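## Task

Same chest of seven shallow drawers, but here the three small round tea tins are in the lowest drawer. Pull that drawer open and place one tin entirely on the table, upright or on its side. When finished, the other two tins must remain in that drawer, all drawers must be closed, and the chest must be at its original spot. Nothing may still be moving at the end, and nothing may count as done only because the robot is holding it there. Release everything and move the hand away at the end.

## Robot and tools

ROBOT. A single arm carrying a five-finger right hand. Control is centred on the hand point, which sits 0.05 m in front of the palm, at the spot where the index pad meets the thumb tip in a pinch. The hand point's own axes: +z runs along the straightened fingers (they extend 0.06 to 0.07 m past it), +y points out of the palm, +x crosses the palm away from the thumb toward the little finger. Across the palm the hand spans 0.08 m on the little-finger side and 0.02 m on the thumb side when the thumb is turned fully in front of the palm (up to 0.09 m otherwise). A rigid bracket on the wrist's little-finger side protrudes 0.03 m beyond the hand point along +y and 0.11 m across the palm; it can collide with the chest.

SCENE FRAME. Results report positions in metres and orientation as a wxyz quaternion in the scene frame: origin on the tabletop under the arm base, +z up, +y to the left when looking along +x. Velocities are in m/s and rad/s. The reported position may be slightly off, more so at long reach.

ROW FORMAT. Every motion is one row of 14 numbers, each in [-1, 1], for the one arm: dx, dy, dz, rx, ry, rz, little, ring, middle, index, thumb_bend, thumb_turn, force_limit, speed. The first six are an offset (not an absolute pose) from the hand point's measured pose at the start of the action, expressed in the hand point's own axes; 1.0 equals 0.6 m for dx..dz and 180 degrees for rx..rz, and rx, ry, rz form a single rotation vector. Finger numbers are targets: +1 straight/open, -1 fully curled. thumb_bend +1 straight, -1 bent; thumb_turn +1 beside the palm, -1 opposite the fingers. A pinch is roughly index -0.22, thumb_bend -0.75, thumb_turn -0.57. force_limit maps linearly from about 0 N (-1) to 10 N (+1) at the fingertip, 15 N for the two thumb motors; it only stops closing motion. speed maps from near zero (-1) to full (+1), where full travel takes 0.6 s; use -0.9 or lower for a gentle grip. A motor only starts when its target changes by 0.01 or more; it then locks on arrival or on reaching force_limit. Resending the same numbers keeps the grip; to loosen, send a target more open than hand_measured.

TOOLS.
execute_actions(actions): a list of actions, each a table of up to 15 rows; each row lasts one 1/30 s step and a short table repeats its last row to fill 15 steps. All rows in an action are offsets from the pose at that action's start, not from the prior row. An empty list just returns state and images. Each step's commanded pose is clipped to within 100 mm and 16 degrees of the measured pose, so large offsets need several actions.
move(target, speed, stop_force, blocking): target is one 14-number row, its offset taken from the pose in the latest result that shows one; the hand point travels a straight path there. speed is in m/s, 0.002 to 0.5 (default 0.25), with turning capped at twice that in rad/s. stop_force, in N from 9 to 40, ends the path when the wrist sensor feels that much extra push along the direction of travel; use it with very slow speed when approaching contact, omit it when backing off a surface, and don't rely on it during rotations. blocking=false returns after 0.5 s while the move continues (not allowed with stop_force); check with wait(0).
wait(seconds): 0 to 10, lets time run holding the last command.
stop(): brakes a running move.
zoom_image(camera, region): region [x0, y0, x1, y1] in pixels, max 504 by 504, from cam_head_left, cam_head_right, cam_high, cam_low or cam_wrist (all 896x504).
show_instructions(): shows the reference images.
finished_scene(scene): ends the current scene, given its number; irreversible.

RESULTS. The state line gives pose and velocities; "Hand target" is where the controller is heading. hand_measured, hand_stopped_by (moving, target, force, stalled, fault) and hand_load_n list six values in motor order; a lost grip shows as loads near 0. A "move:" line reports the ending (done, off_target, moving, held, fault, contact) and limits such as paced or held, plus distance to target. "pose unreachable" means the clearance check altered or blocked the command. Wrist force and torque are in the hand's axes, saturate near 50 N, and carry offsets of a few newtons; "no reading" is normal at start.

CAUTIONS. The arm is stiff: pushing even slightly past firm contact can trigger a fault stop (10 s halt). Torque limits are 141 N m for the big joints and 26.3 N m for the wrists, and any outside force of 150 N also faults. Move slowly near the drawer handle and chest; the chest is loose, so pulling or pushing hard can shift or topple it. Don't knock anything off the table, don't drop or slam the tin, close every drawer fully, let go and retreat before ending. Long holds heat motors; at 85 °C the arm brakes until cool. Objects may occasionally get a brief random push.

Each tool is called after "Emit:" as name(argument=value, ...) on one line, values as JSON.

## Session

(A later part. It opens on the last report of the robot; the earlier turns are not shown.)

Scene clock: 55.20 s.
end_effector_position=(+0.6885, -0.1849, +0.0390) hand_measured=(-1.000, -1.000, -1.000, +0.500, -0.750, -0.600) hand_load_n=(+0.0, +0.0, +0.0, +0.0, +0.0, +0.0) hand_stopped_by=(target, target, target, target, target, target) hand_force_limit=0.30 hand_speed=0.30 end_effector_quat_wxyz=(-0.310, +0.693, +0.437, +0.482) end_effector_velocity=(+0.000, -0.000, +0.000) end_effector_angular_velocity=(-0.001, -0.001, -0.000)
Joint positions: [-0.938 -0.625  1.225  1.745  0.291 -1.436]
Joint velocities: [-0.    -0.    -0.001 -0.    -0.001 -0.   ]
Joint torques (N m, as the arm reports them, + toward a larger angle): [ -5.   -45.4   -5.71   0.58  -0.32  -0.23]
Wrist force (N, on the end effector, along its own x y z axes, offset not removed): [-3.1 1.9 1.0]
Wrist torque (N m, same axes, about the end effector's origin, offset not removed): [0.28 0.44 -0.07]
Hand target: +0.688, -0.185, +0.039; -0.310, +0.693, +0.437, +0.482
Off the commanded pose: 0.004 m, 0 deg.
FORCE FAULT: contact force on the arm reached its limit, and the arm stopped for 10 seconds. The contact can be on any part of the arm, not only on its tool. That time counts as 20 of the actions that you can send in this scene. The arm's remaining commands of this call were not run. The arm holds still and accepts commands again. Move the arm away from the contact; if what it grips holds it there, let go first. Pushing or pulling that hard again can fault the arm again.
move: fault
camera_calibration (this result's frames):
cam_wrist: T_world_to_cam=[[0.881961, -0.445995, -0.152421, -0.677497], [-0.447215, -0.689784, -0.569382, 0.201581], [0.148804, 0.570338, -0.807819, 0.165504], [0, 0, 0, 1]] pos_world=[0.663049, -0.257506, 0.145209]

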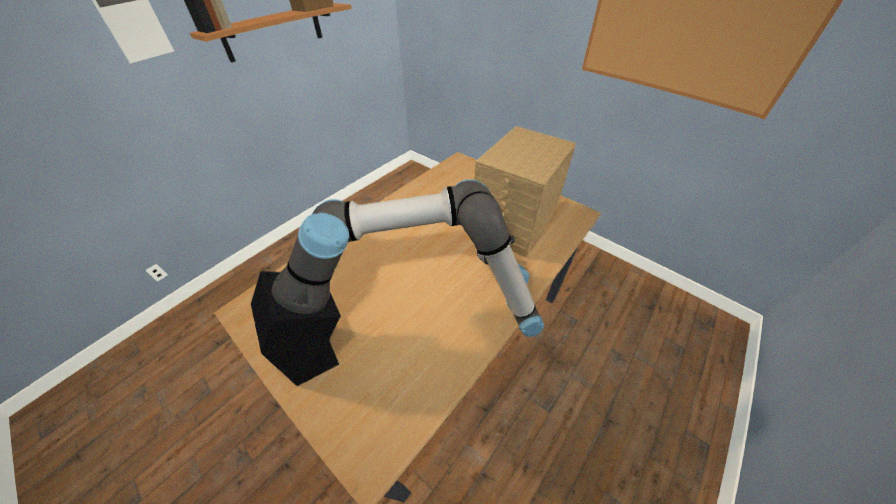

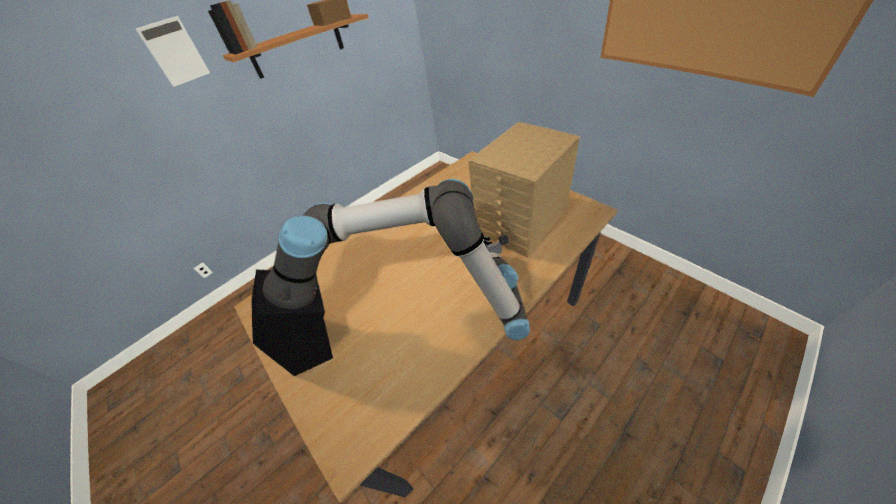

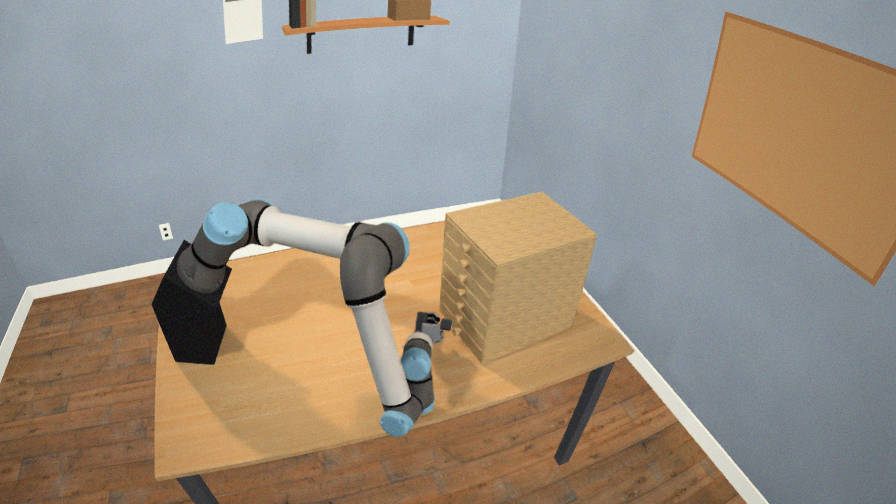

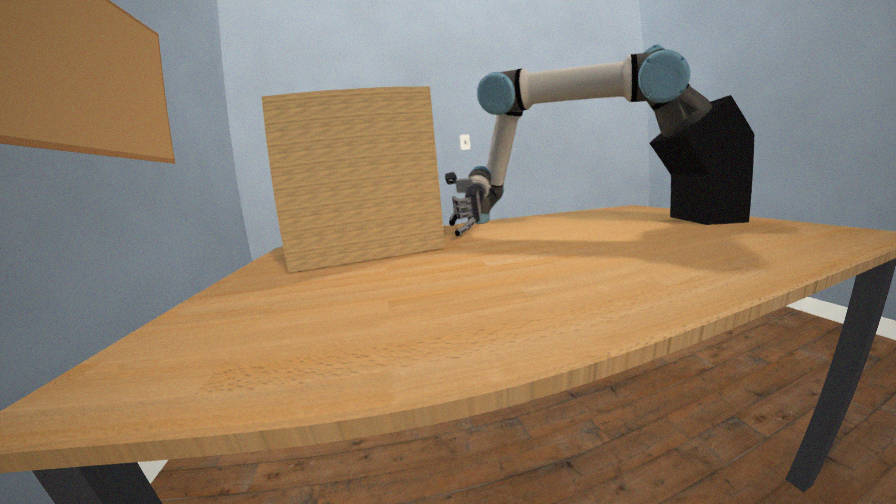

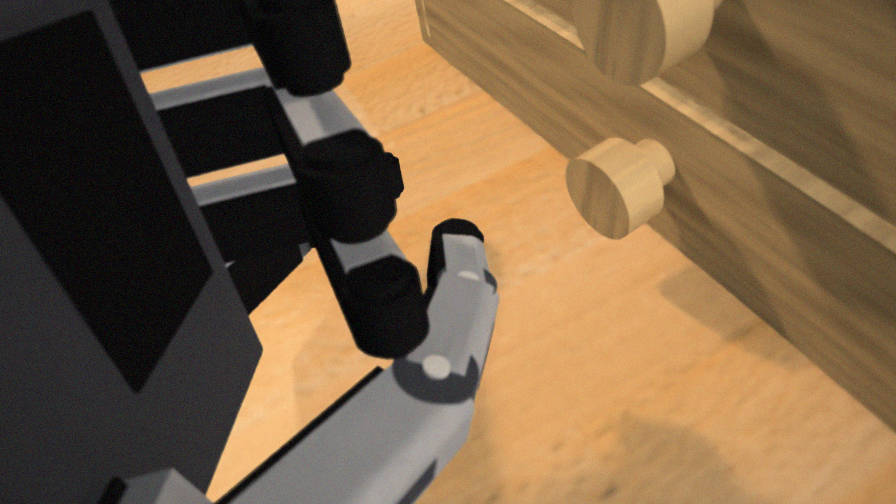

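Emit:
move(target=[0.078,0,-0.028,0,0,0,-1,-1,-1,0.5,-0.75,-0.6,0.3,0.3], speed=0.05)

Emit:
move(target=[0,0,0,-0.086,-0.0555,0.040,-1,-1,-1,0.5,-0.75,-0.6,0.3,0.3], speed=0.06)

Scene clock: 62.87 s.
end_effector_position=(+0.6891, -0.1849, +0.0884) hand_measured=(-1.000, -1.000, -1.000, +0.500, -0.750, -0.600) hand_load_n=(+0.0, +0.0, +0.0, +0.0, +0.0, +0.0) hand_stopped_by=(target, target, target, target, target, target) hand_force_limit=0.30 hand_speed=0.30 end_effector_quat_wxyz=(-0.309, +0.693, +0.437, +0.482) end_effector_velocity=(+0.000, +0.000, +0.003) end_effector_angular_velocity=(+0.001, -0.001, +0.000)
Joint positions: [-0.963 -0.741  1.347  1.795  0.309 -1.494]
Joint velocities: [-0.001 -0.006  0.007  0.006  0.001 -0.007]
Joint torques (N m, as the arm reports them, + toward a larger angle): [-17.12 -53.53   2.63   1.62   2.75  -2.75]
Wrist force (N, on the end effector, along its own x y z axes, offset not removed): [-2.6 1.9 -0.1]
Wrist torque (N m, same axes, about the end effector's origin, offset not removed): [0.36 0.37 -0.04]
Hand target: +0.689, -0.185, +0.089; -0.309, +0.693, +0.437, +0.482
Off the commanded pose: 0.000 m, 0 deg.
move: done
camera_calibration (this result's frames):
cam_wrist: T_world_to_cam=[[0.881944, -0.446024, -0.152436, -0.670522], [-0.447271, -0.689861, -0.569245, 0.230004], [0.148737, 0.570223, -0.807913, 0.205338], [0, 0, 0, 1]] pos_world=[0.663696, -0.257487, 0.194612]

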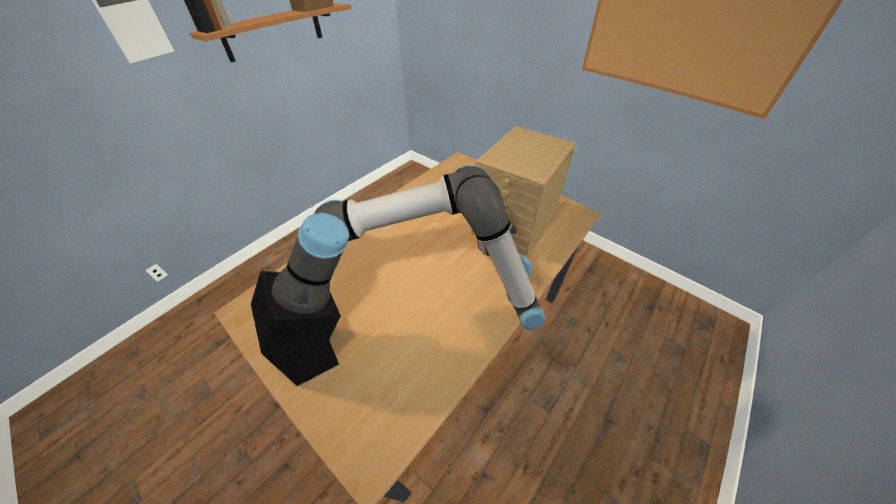

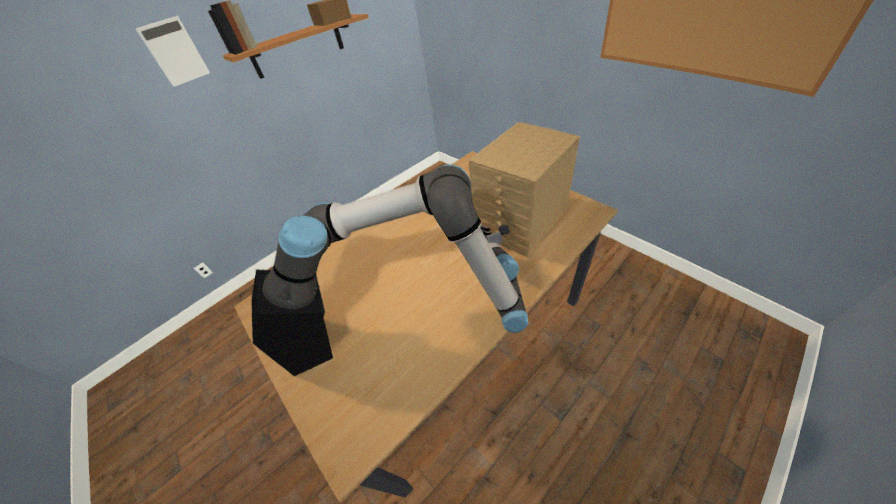

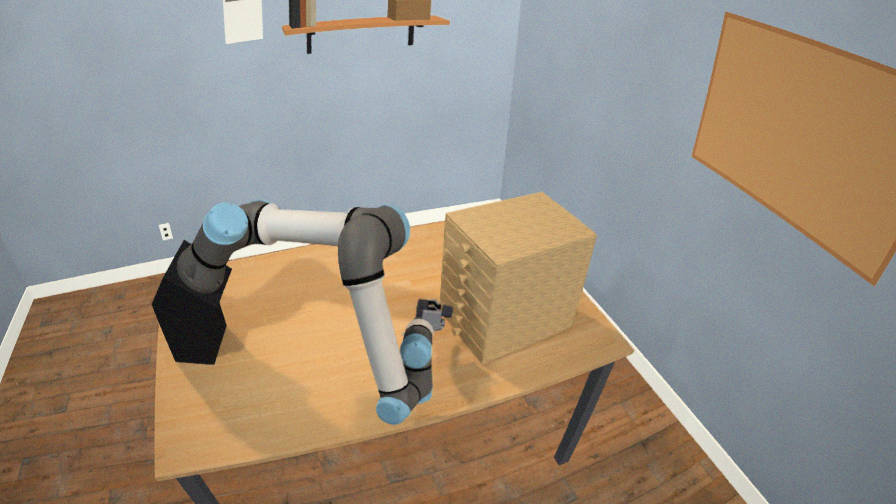

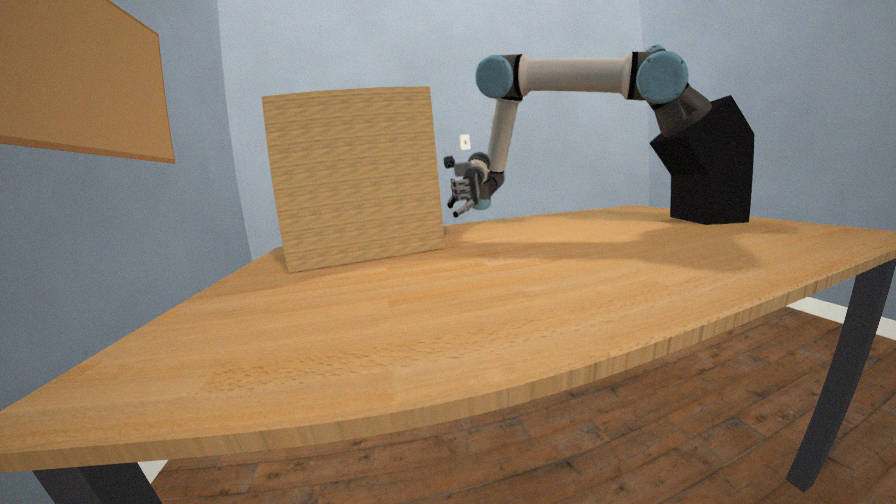

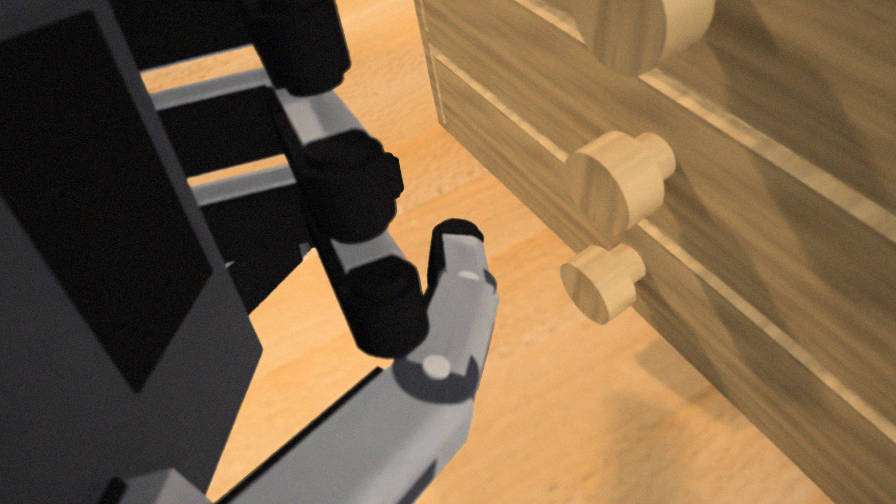

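Scene clock: 66.33 s.
end_effector_position=(+0.6892, -0.1848, +0.0887) hand_measured=(-1.000, -1.000, -1.000, +0.500, -0.750, -0.600) hand_load_n=(+0.0, +0.0, +0.0, +0.0, +0.0, +0.0) hand_stopped_by=(target, target, target, target, target, target) hand_force_limit=0.30 hand_speed=0.30 end_effector_quat_wxyz=(-0.206, +0.793, +0.350, +0.454) end_effector_velocity=(-0.000, +0.002, -0.000) end_effector_angular_velocity=(-0.012, -0.002, -0.021)
Joint positions: [-0.93  -1.018  1.466  0.567  0.232 -0.011]
Joint velocities: [ 0.006 -0.034  0.033 -0.121  0.01   0.123]
Joint torques (N m, as the arm reports them, + toward a larger angle): [  8.23 -51.45   3.     0.09   1.5    1.52]
Wrist force (N, on the end effector, along its own x y z axes, offset not removed): [-1.5 2.4 -0.2]
Wrist torque (N m, same axes, about the end effector's origin, offset not removed): [0.49 0.24 -0.05]
Hand target: +0.689, -0.185, +0.089; -0.205, +0.794, +0.350, +0.454
Off the commanded pose: 0.000 m, 0 deg.
move: done
camera_calibration (this result's frames):
cam_wrist: T_world_to_cam=[[0.699224, -0.699787, -0.14623, -0.59204], [-0.684925, -0.597131, -0.417507, 0.397696], [0.204848, 0.392088, -0.89683, 0.141826], [0, 0, 0, 1]] pos_world=[0.657308, -0.232434, 0.206661]

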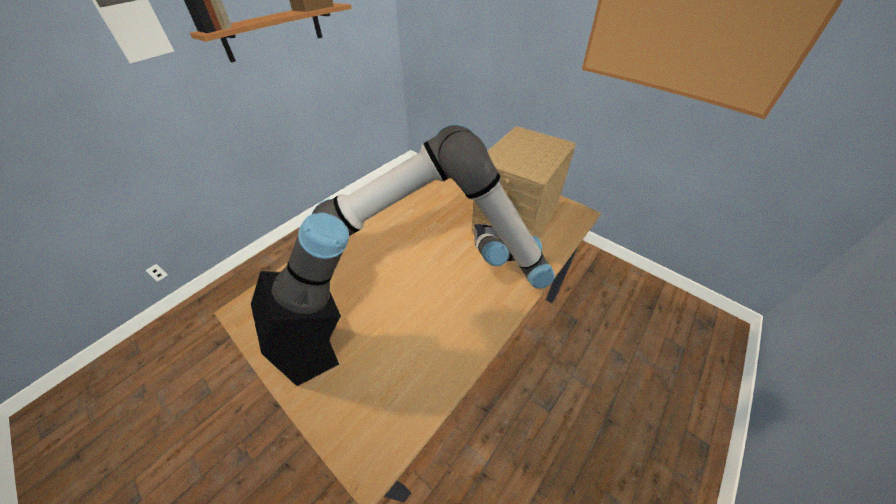

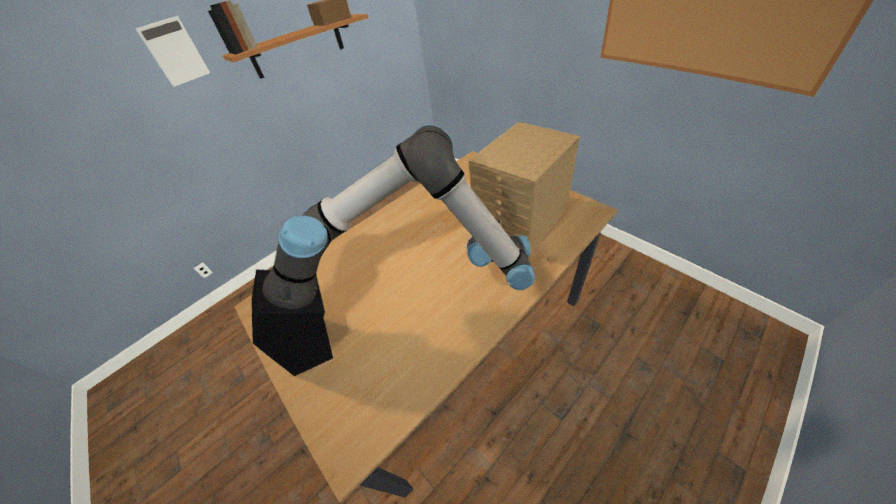

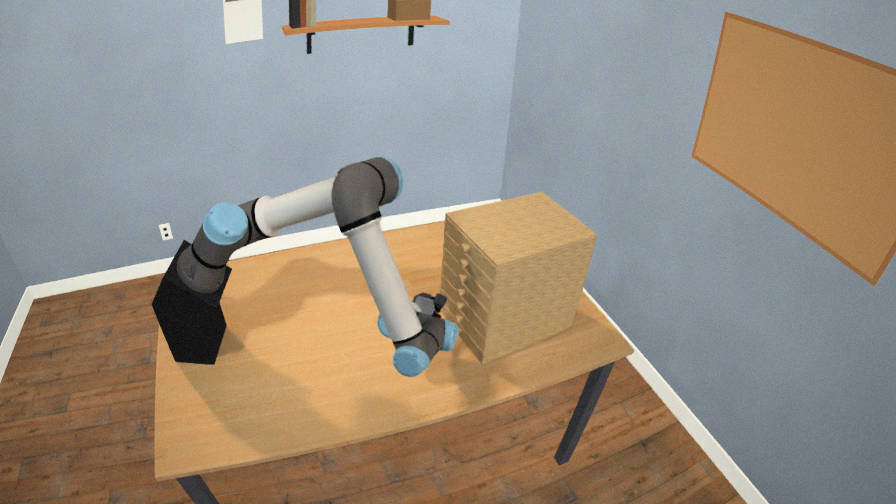

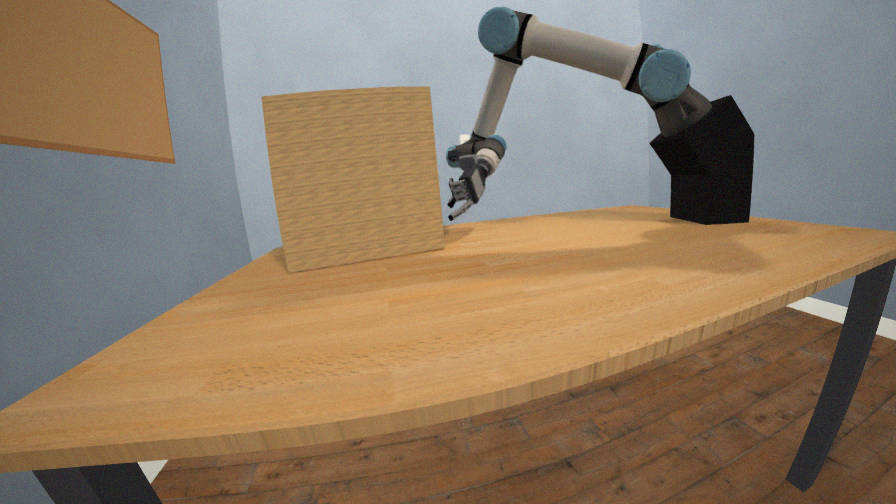

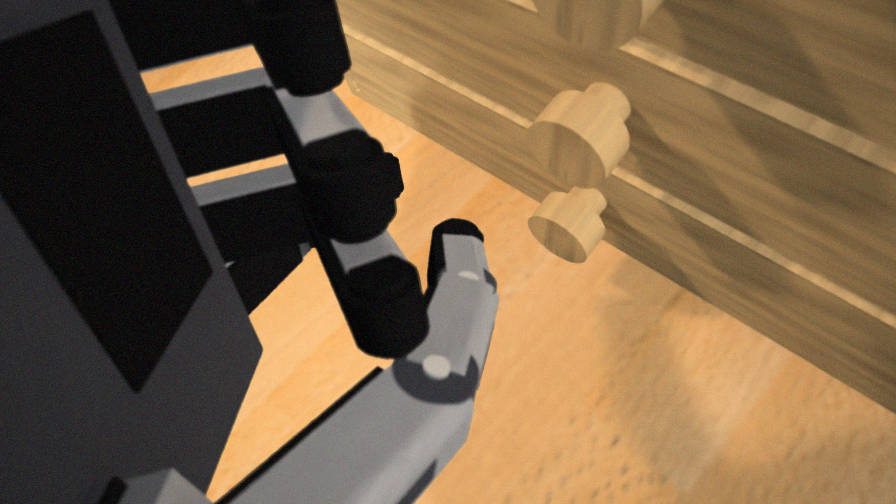

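Emit:
move(target=[-0.063,-0.007,0.0735,0,0,0,-1,-1,-1,0.5,-0.75,-0.6,0.3,0.3], speed=0.03, stop_force=10)

Emit:
zoom_image(camera="cam_low", region=[420,130,540,250])

Scene clock: 72.77 s.
end_effector_position=(+0.6983, -0.1675, +0.0342) hand_measured=(-1.000, -1.000, -1.000, +0.500, -0.750, -0.600) hand_load_n=(+0.0, +0.0, +0.0, -1.0, +0.0, +0.0) hand_stopped_by=(target, target, target, target, target, target) hand_force_limit=0.30 hand_speed=0.30 end_effector_quat_wxyz=(-0.206, +0.793, +0.351, +0.454) end_effector_velocity=(+0.001, +0.000, -0.003) end_effector_angular_velocity=(-0.002, -0.002, -0.001)
Joint positions: [-0.864 -0.95   1.426  0.338  0.272  0.196]
Joint velocities: [ 0.003  0.003 -0.002 -0.015  0.002  0.013]
Joint torques (N m, as the arm reports them, + toward a larger angle): [  9.59 -37.32 -14.93  -0.15   1.99   1.55]
Wrist force (N, on the end effector, along its own x y z axes, offset not removed): [1.0 1.5 -4.2]
Wrist torque (N m, same axes, about the end effector's origin, offset not removed): [0.78 0.42 0.08]
Hand target: +0.698, -0.167, +0.034; -0.206, +0.793, +0.351, +0.454
Off the commanded pose: 0.000 m, 0 deg.
move: done
camera_calibration (this result's frames):
cam_wrist: T_world_to_cam=[[0.69946, -0.699516, -0.146402, -0.594386], [-0.684763, -0.597332, -0.417486, 0.391382], [0.204587, 0.392265, -0.896812, 0.0844819], [0, 0, 0, 1]] pos_world=[0.666469, -0.215137, 0.152142]

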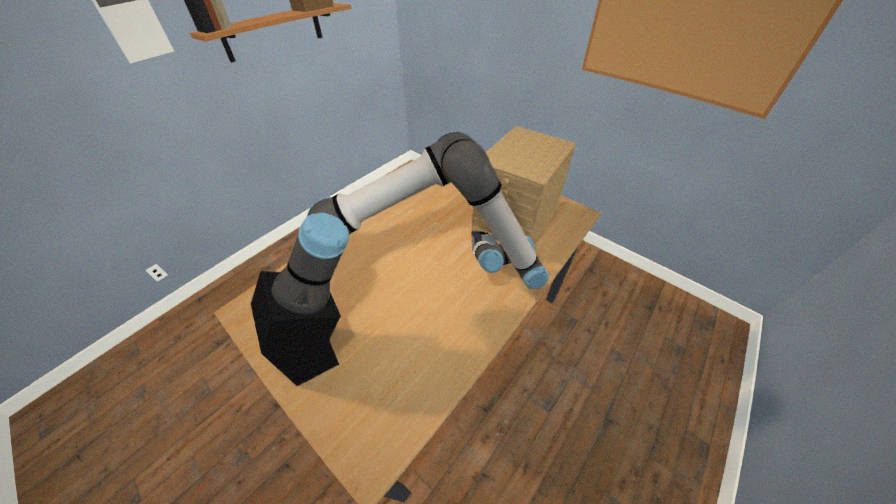

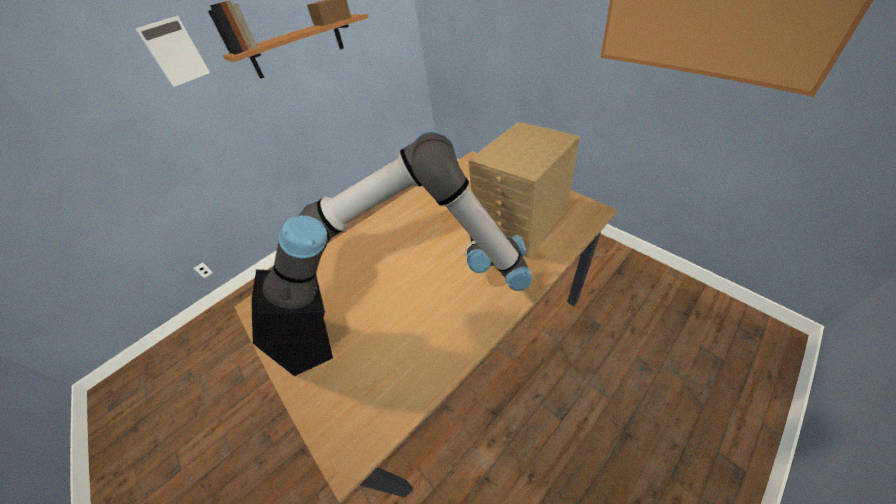

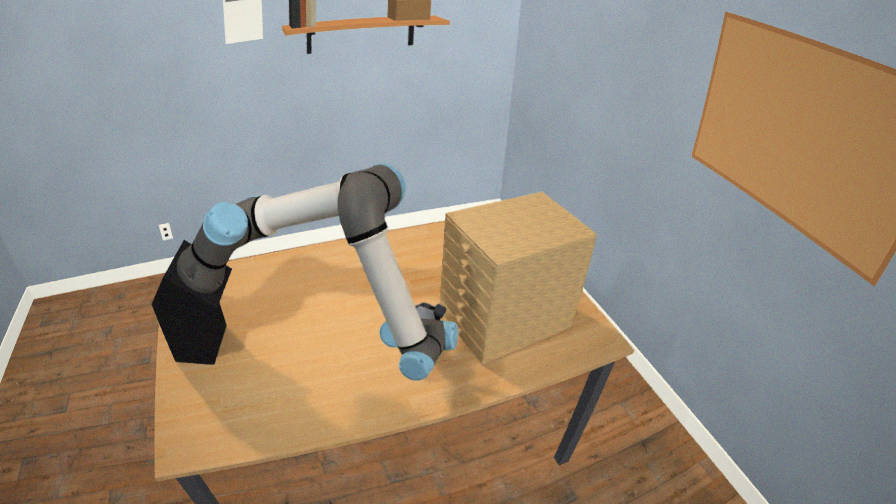

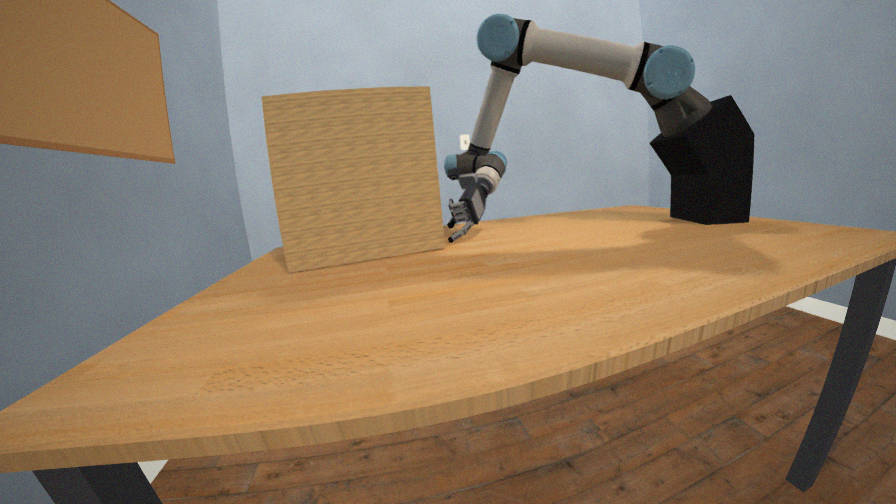

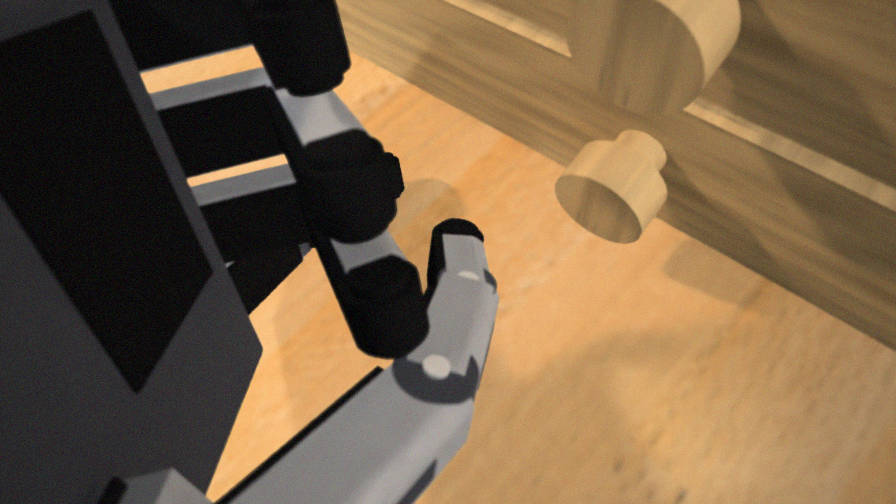

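Region (420, 130, 540, 250) of cam_low's 896x504 image, scaled by 4.200, with more detail than that image has.

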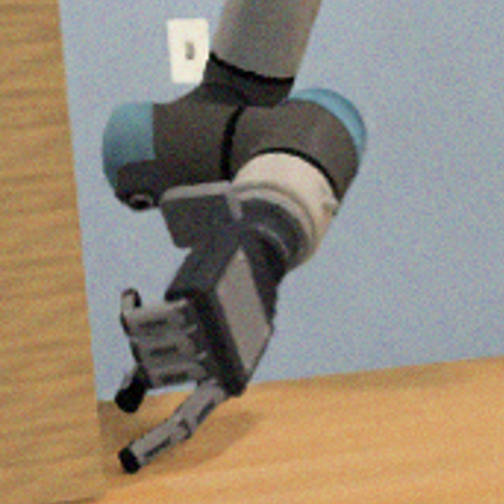

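Emit:
move(target=[0.004,0.035,-0.002,0,0,0,-1,-1,-1,0.35,-0.75,-0.6,0.3,0.3], speed=0.015, stop_force=10)

Scene clock: 76.63 s.
end_effector_position=(+0.7138, -0.1813, +0.0366) hand_measured=(-1.000, -1.000, -1.000, +0.350, -0.750, -0.600) hand_load_n=(+0.0, +0.0, +0.0, +0.0, +0.0, +0.0) hand_stopped_by=(target, target, target, target, target, target) hand_force_limit=0.30 hand_speed=0.30 end_effector_quat_wxyz=(-0.206, +0.793, +0.351, +0.454) end_effector_velocity=(+0.002, -0.002, +0.000) end_effector_angular_velocity=(-0.000, +0.000, +0.001)
Joint positions: [-0.867 -0.928  1.354  0.396  0.27   0.188]
Joint velocities: [-0.001  0.004 -0.01   0.012 -0.    -0.005]
Joint torques (N m, as the arm reports them, + toward a larger angle): [-12.88 -40.58 -14.68   3.2   -4.72  -1.66]
Wrist force (N, on the end effector, along its own x y z axes, offset not removed): [-1.8 0.1 2.2]
Wrist torque (N m, same axes, about the end effector's origin, offset not removed): [-0.06 0.22 -0.02]
Hand target: +0.714, -0.181, +0.037; -0.206, +0.793, +0.351, +0.454
Off the commanded pose: 0.000 m, 0 deg.
move: done
camera_calibration (this result's frames):
cam_wrist: T_world_to_cam=[[0.69936, -0.699632, -0.146321, -0.614444], [-0.684829, -0.597246, -0.417499, 0.394857], [0.204706, 0.392188, -0.896819, 0.0887877], [0, 0, 0, 1]] pos_world=[0.681952, -0.228879, 0.154573]

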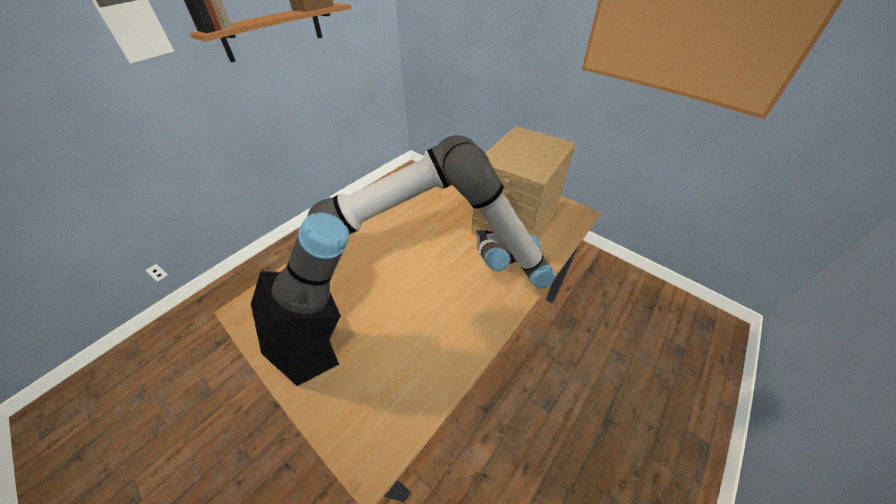

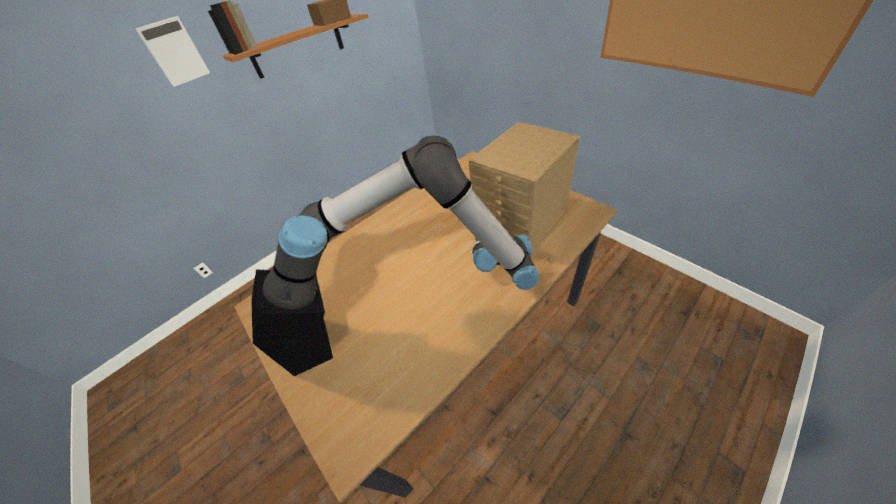

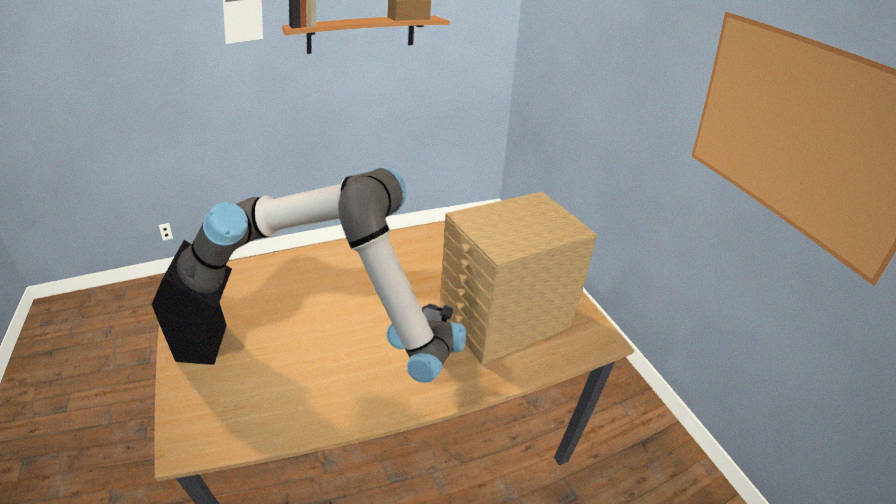

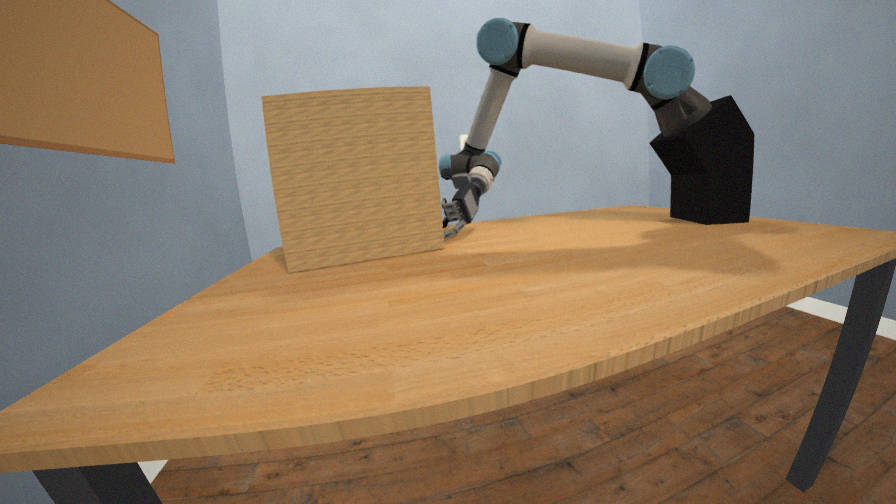

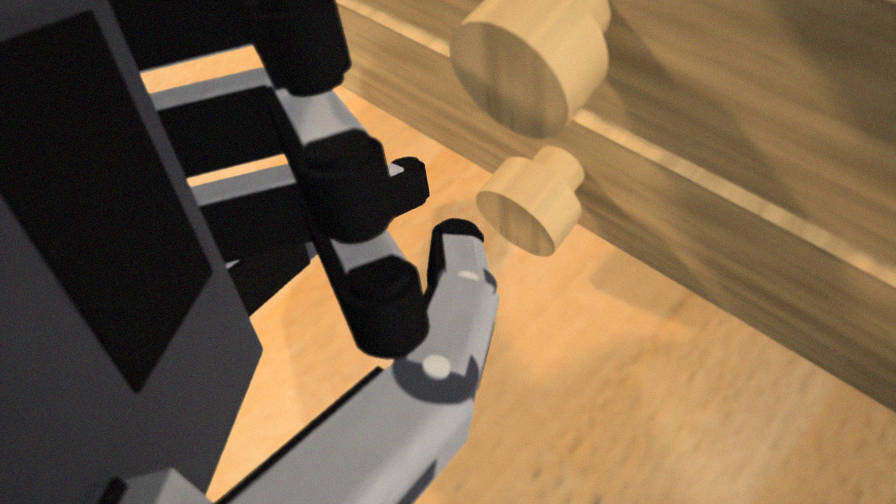

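Emit:
move(target=[0,0.026,0,0,0,0,-1,-1,-1,0.35,-0.75,-0.6,0.3,0.3], speed=0.008, stop_force=9)

Scene clock: 81.43 s.
end_effector_position=(+0.7252, -0.1915, +0.0364) hand_measured=(-1.000, -1.000, -1.000, +0.350, -0.750, -0.600) hand_load_n=(+0.0, +0.0, +0.0, +0.0, +0.0, +0.0) hand_stopped_by=(target, target, target, target, target, target) hand_force_limit=0.30 hand_speed=0.30 end_effector_quat_wxyz=(-0.206, +0.793, +0.350, +0.454) end_effector_velocity=(+0.002, -0.001, +0.000) end_effector_angular_velocity=(+0.000, -0.001, +0.001)
Joint positions: [-0.868 -0.907  1.295  0.437  0.269  0.185]
Joint velocities: [ 0.     0.004 -0.01   0.007 -0.001 -0.002]
Joint torques (N m, as the arm reports them, + toward a larger angle): [-12.95 -43.41 -14.99   3.06  -4.72  -1.9 ]
Wrist force (N, on the end effector, along its own x y z axes, offset not removed): [-3.0 2.1 0.5]
Wrist torque (N m, same axes, about the end effector's origin, offset not removed): [0.40 0.36 -0.01]
Hand target: +0.725, -0.192, +0.036; -0.206, +0.793, +0.350, +0.454
Off the commanded pose: 0.000 m, 0 deg.
move: done
camera_calibration (this result's frames):
cam_wrist: T_world_to_cam=[[0.699308, -0.699694, -0.146275, -0.629568], [-0.684863, -0.597203, -0.417506, 0.396482], [0.20477, 0.392144, -0.896823, 0.0902928], [0, 0, 0, 1]] pos_world=[0.693309, -0.239132, 0.15442]

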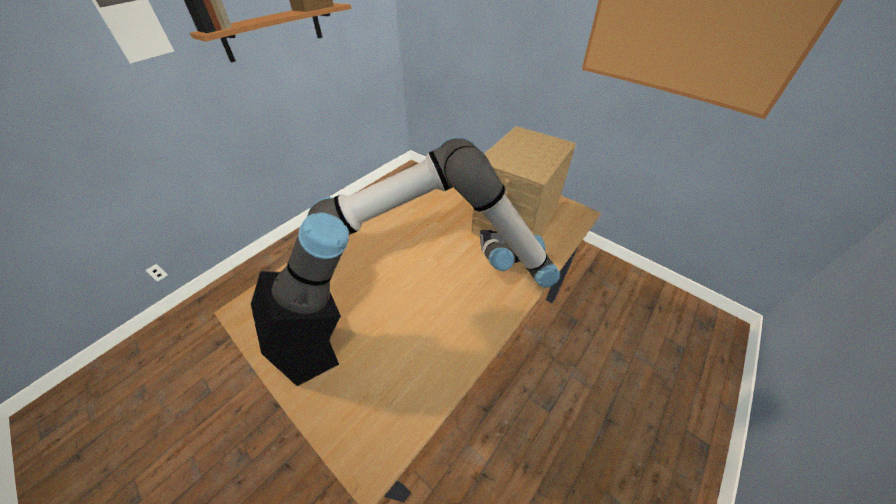

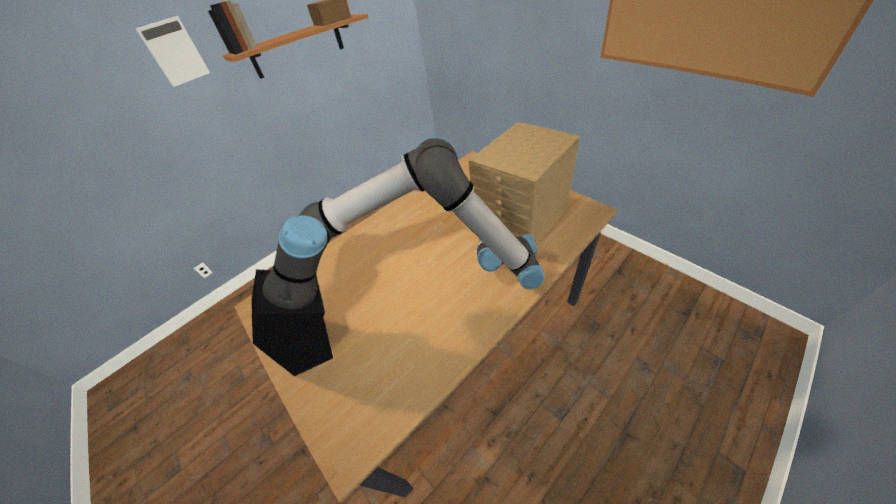

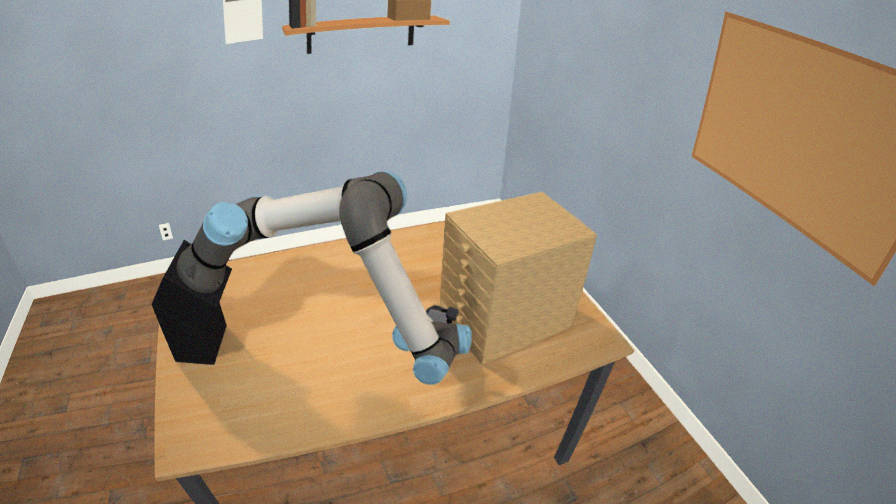

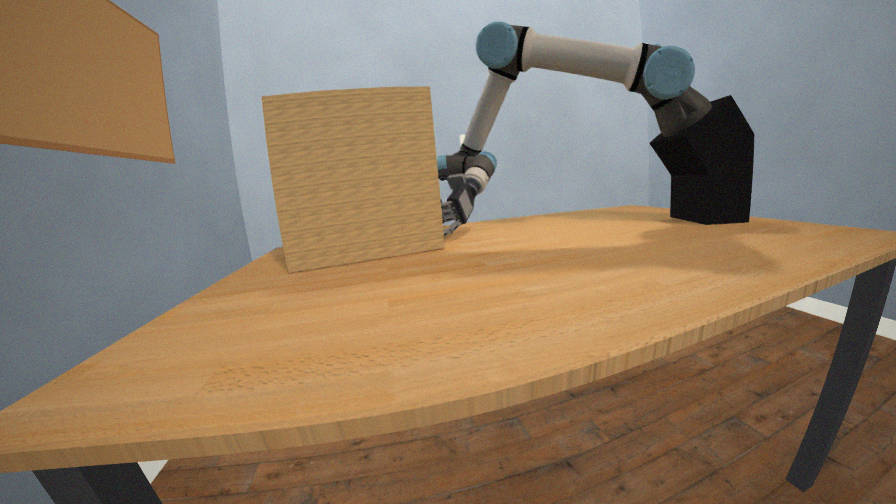

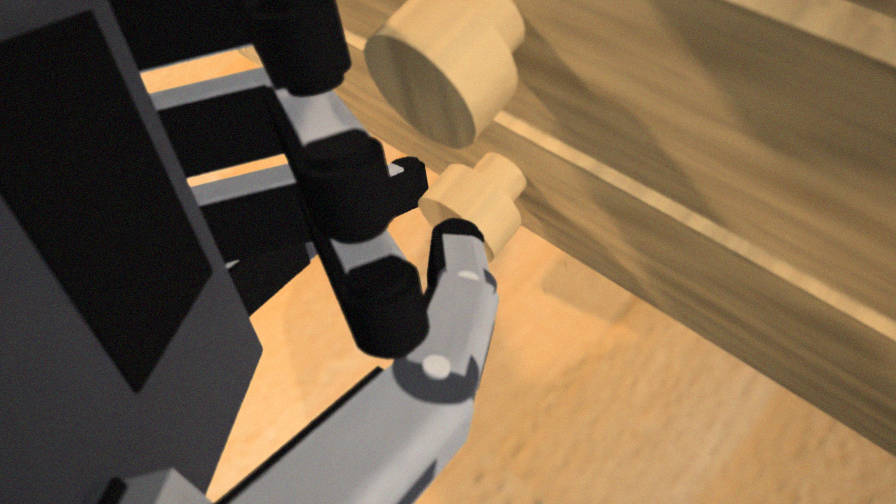

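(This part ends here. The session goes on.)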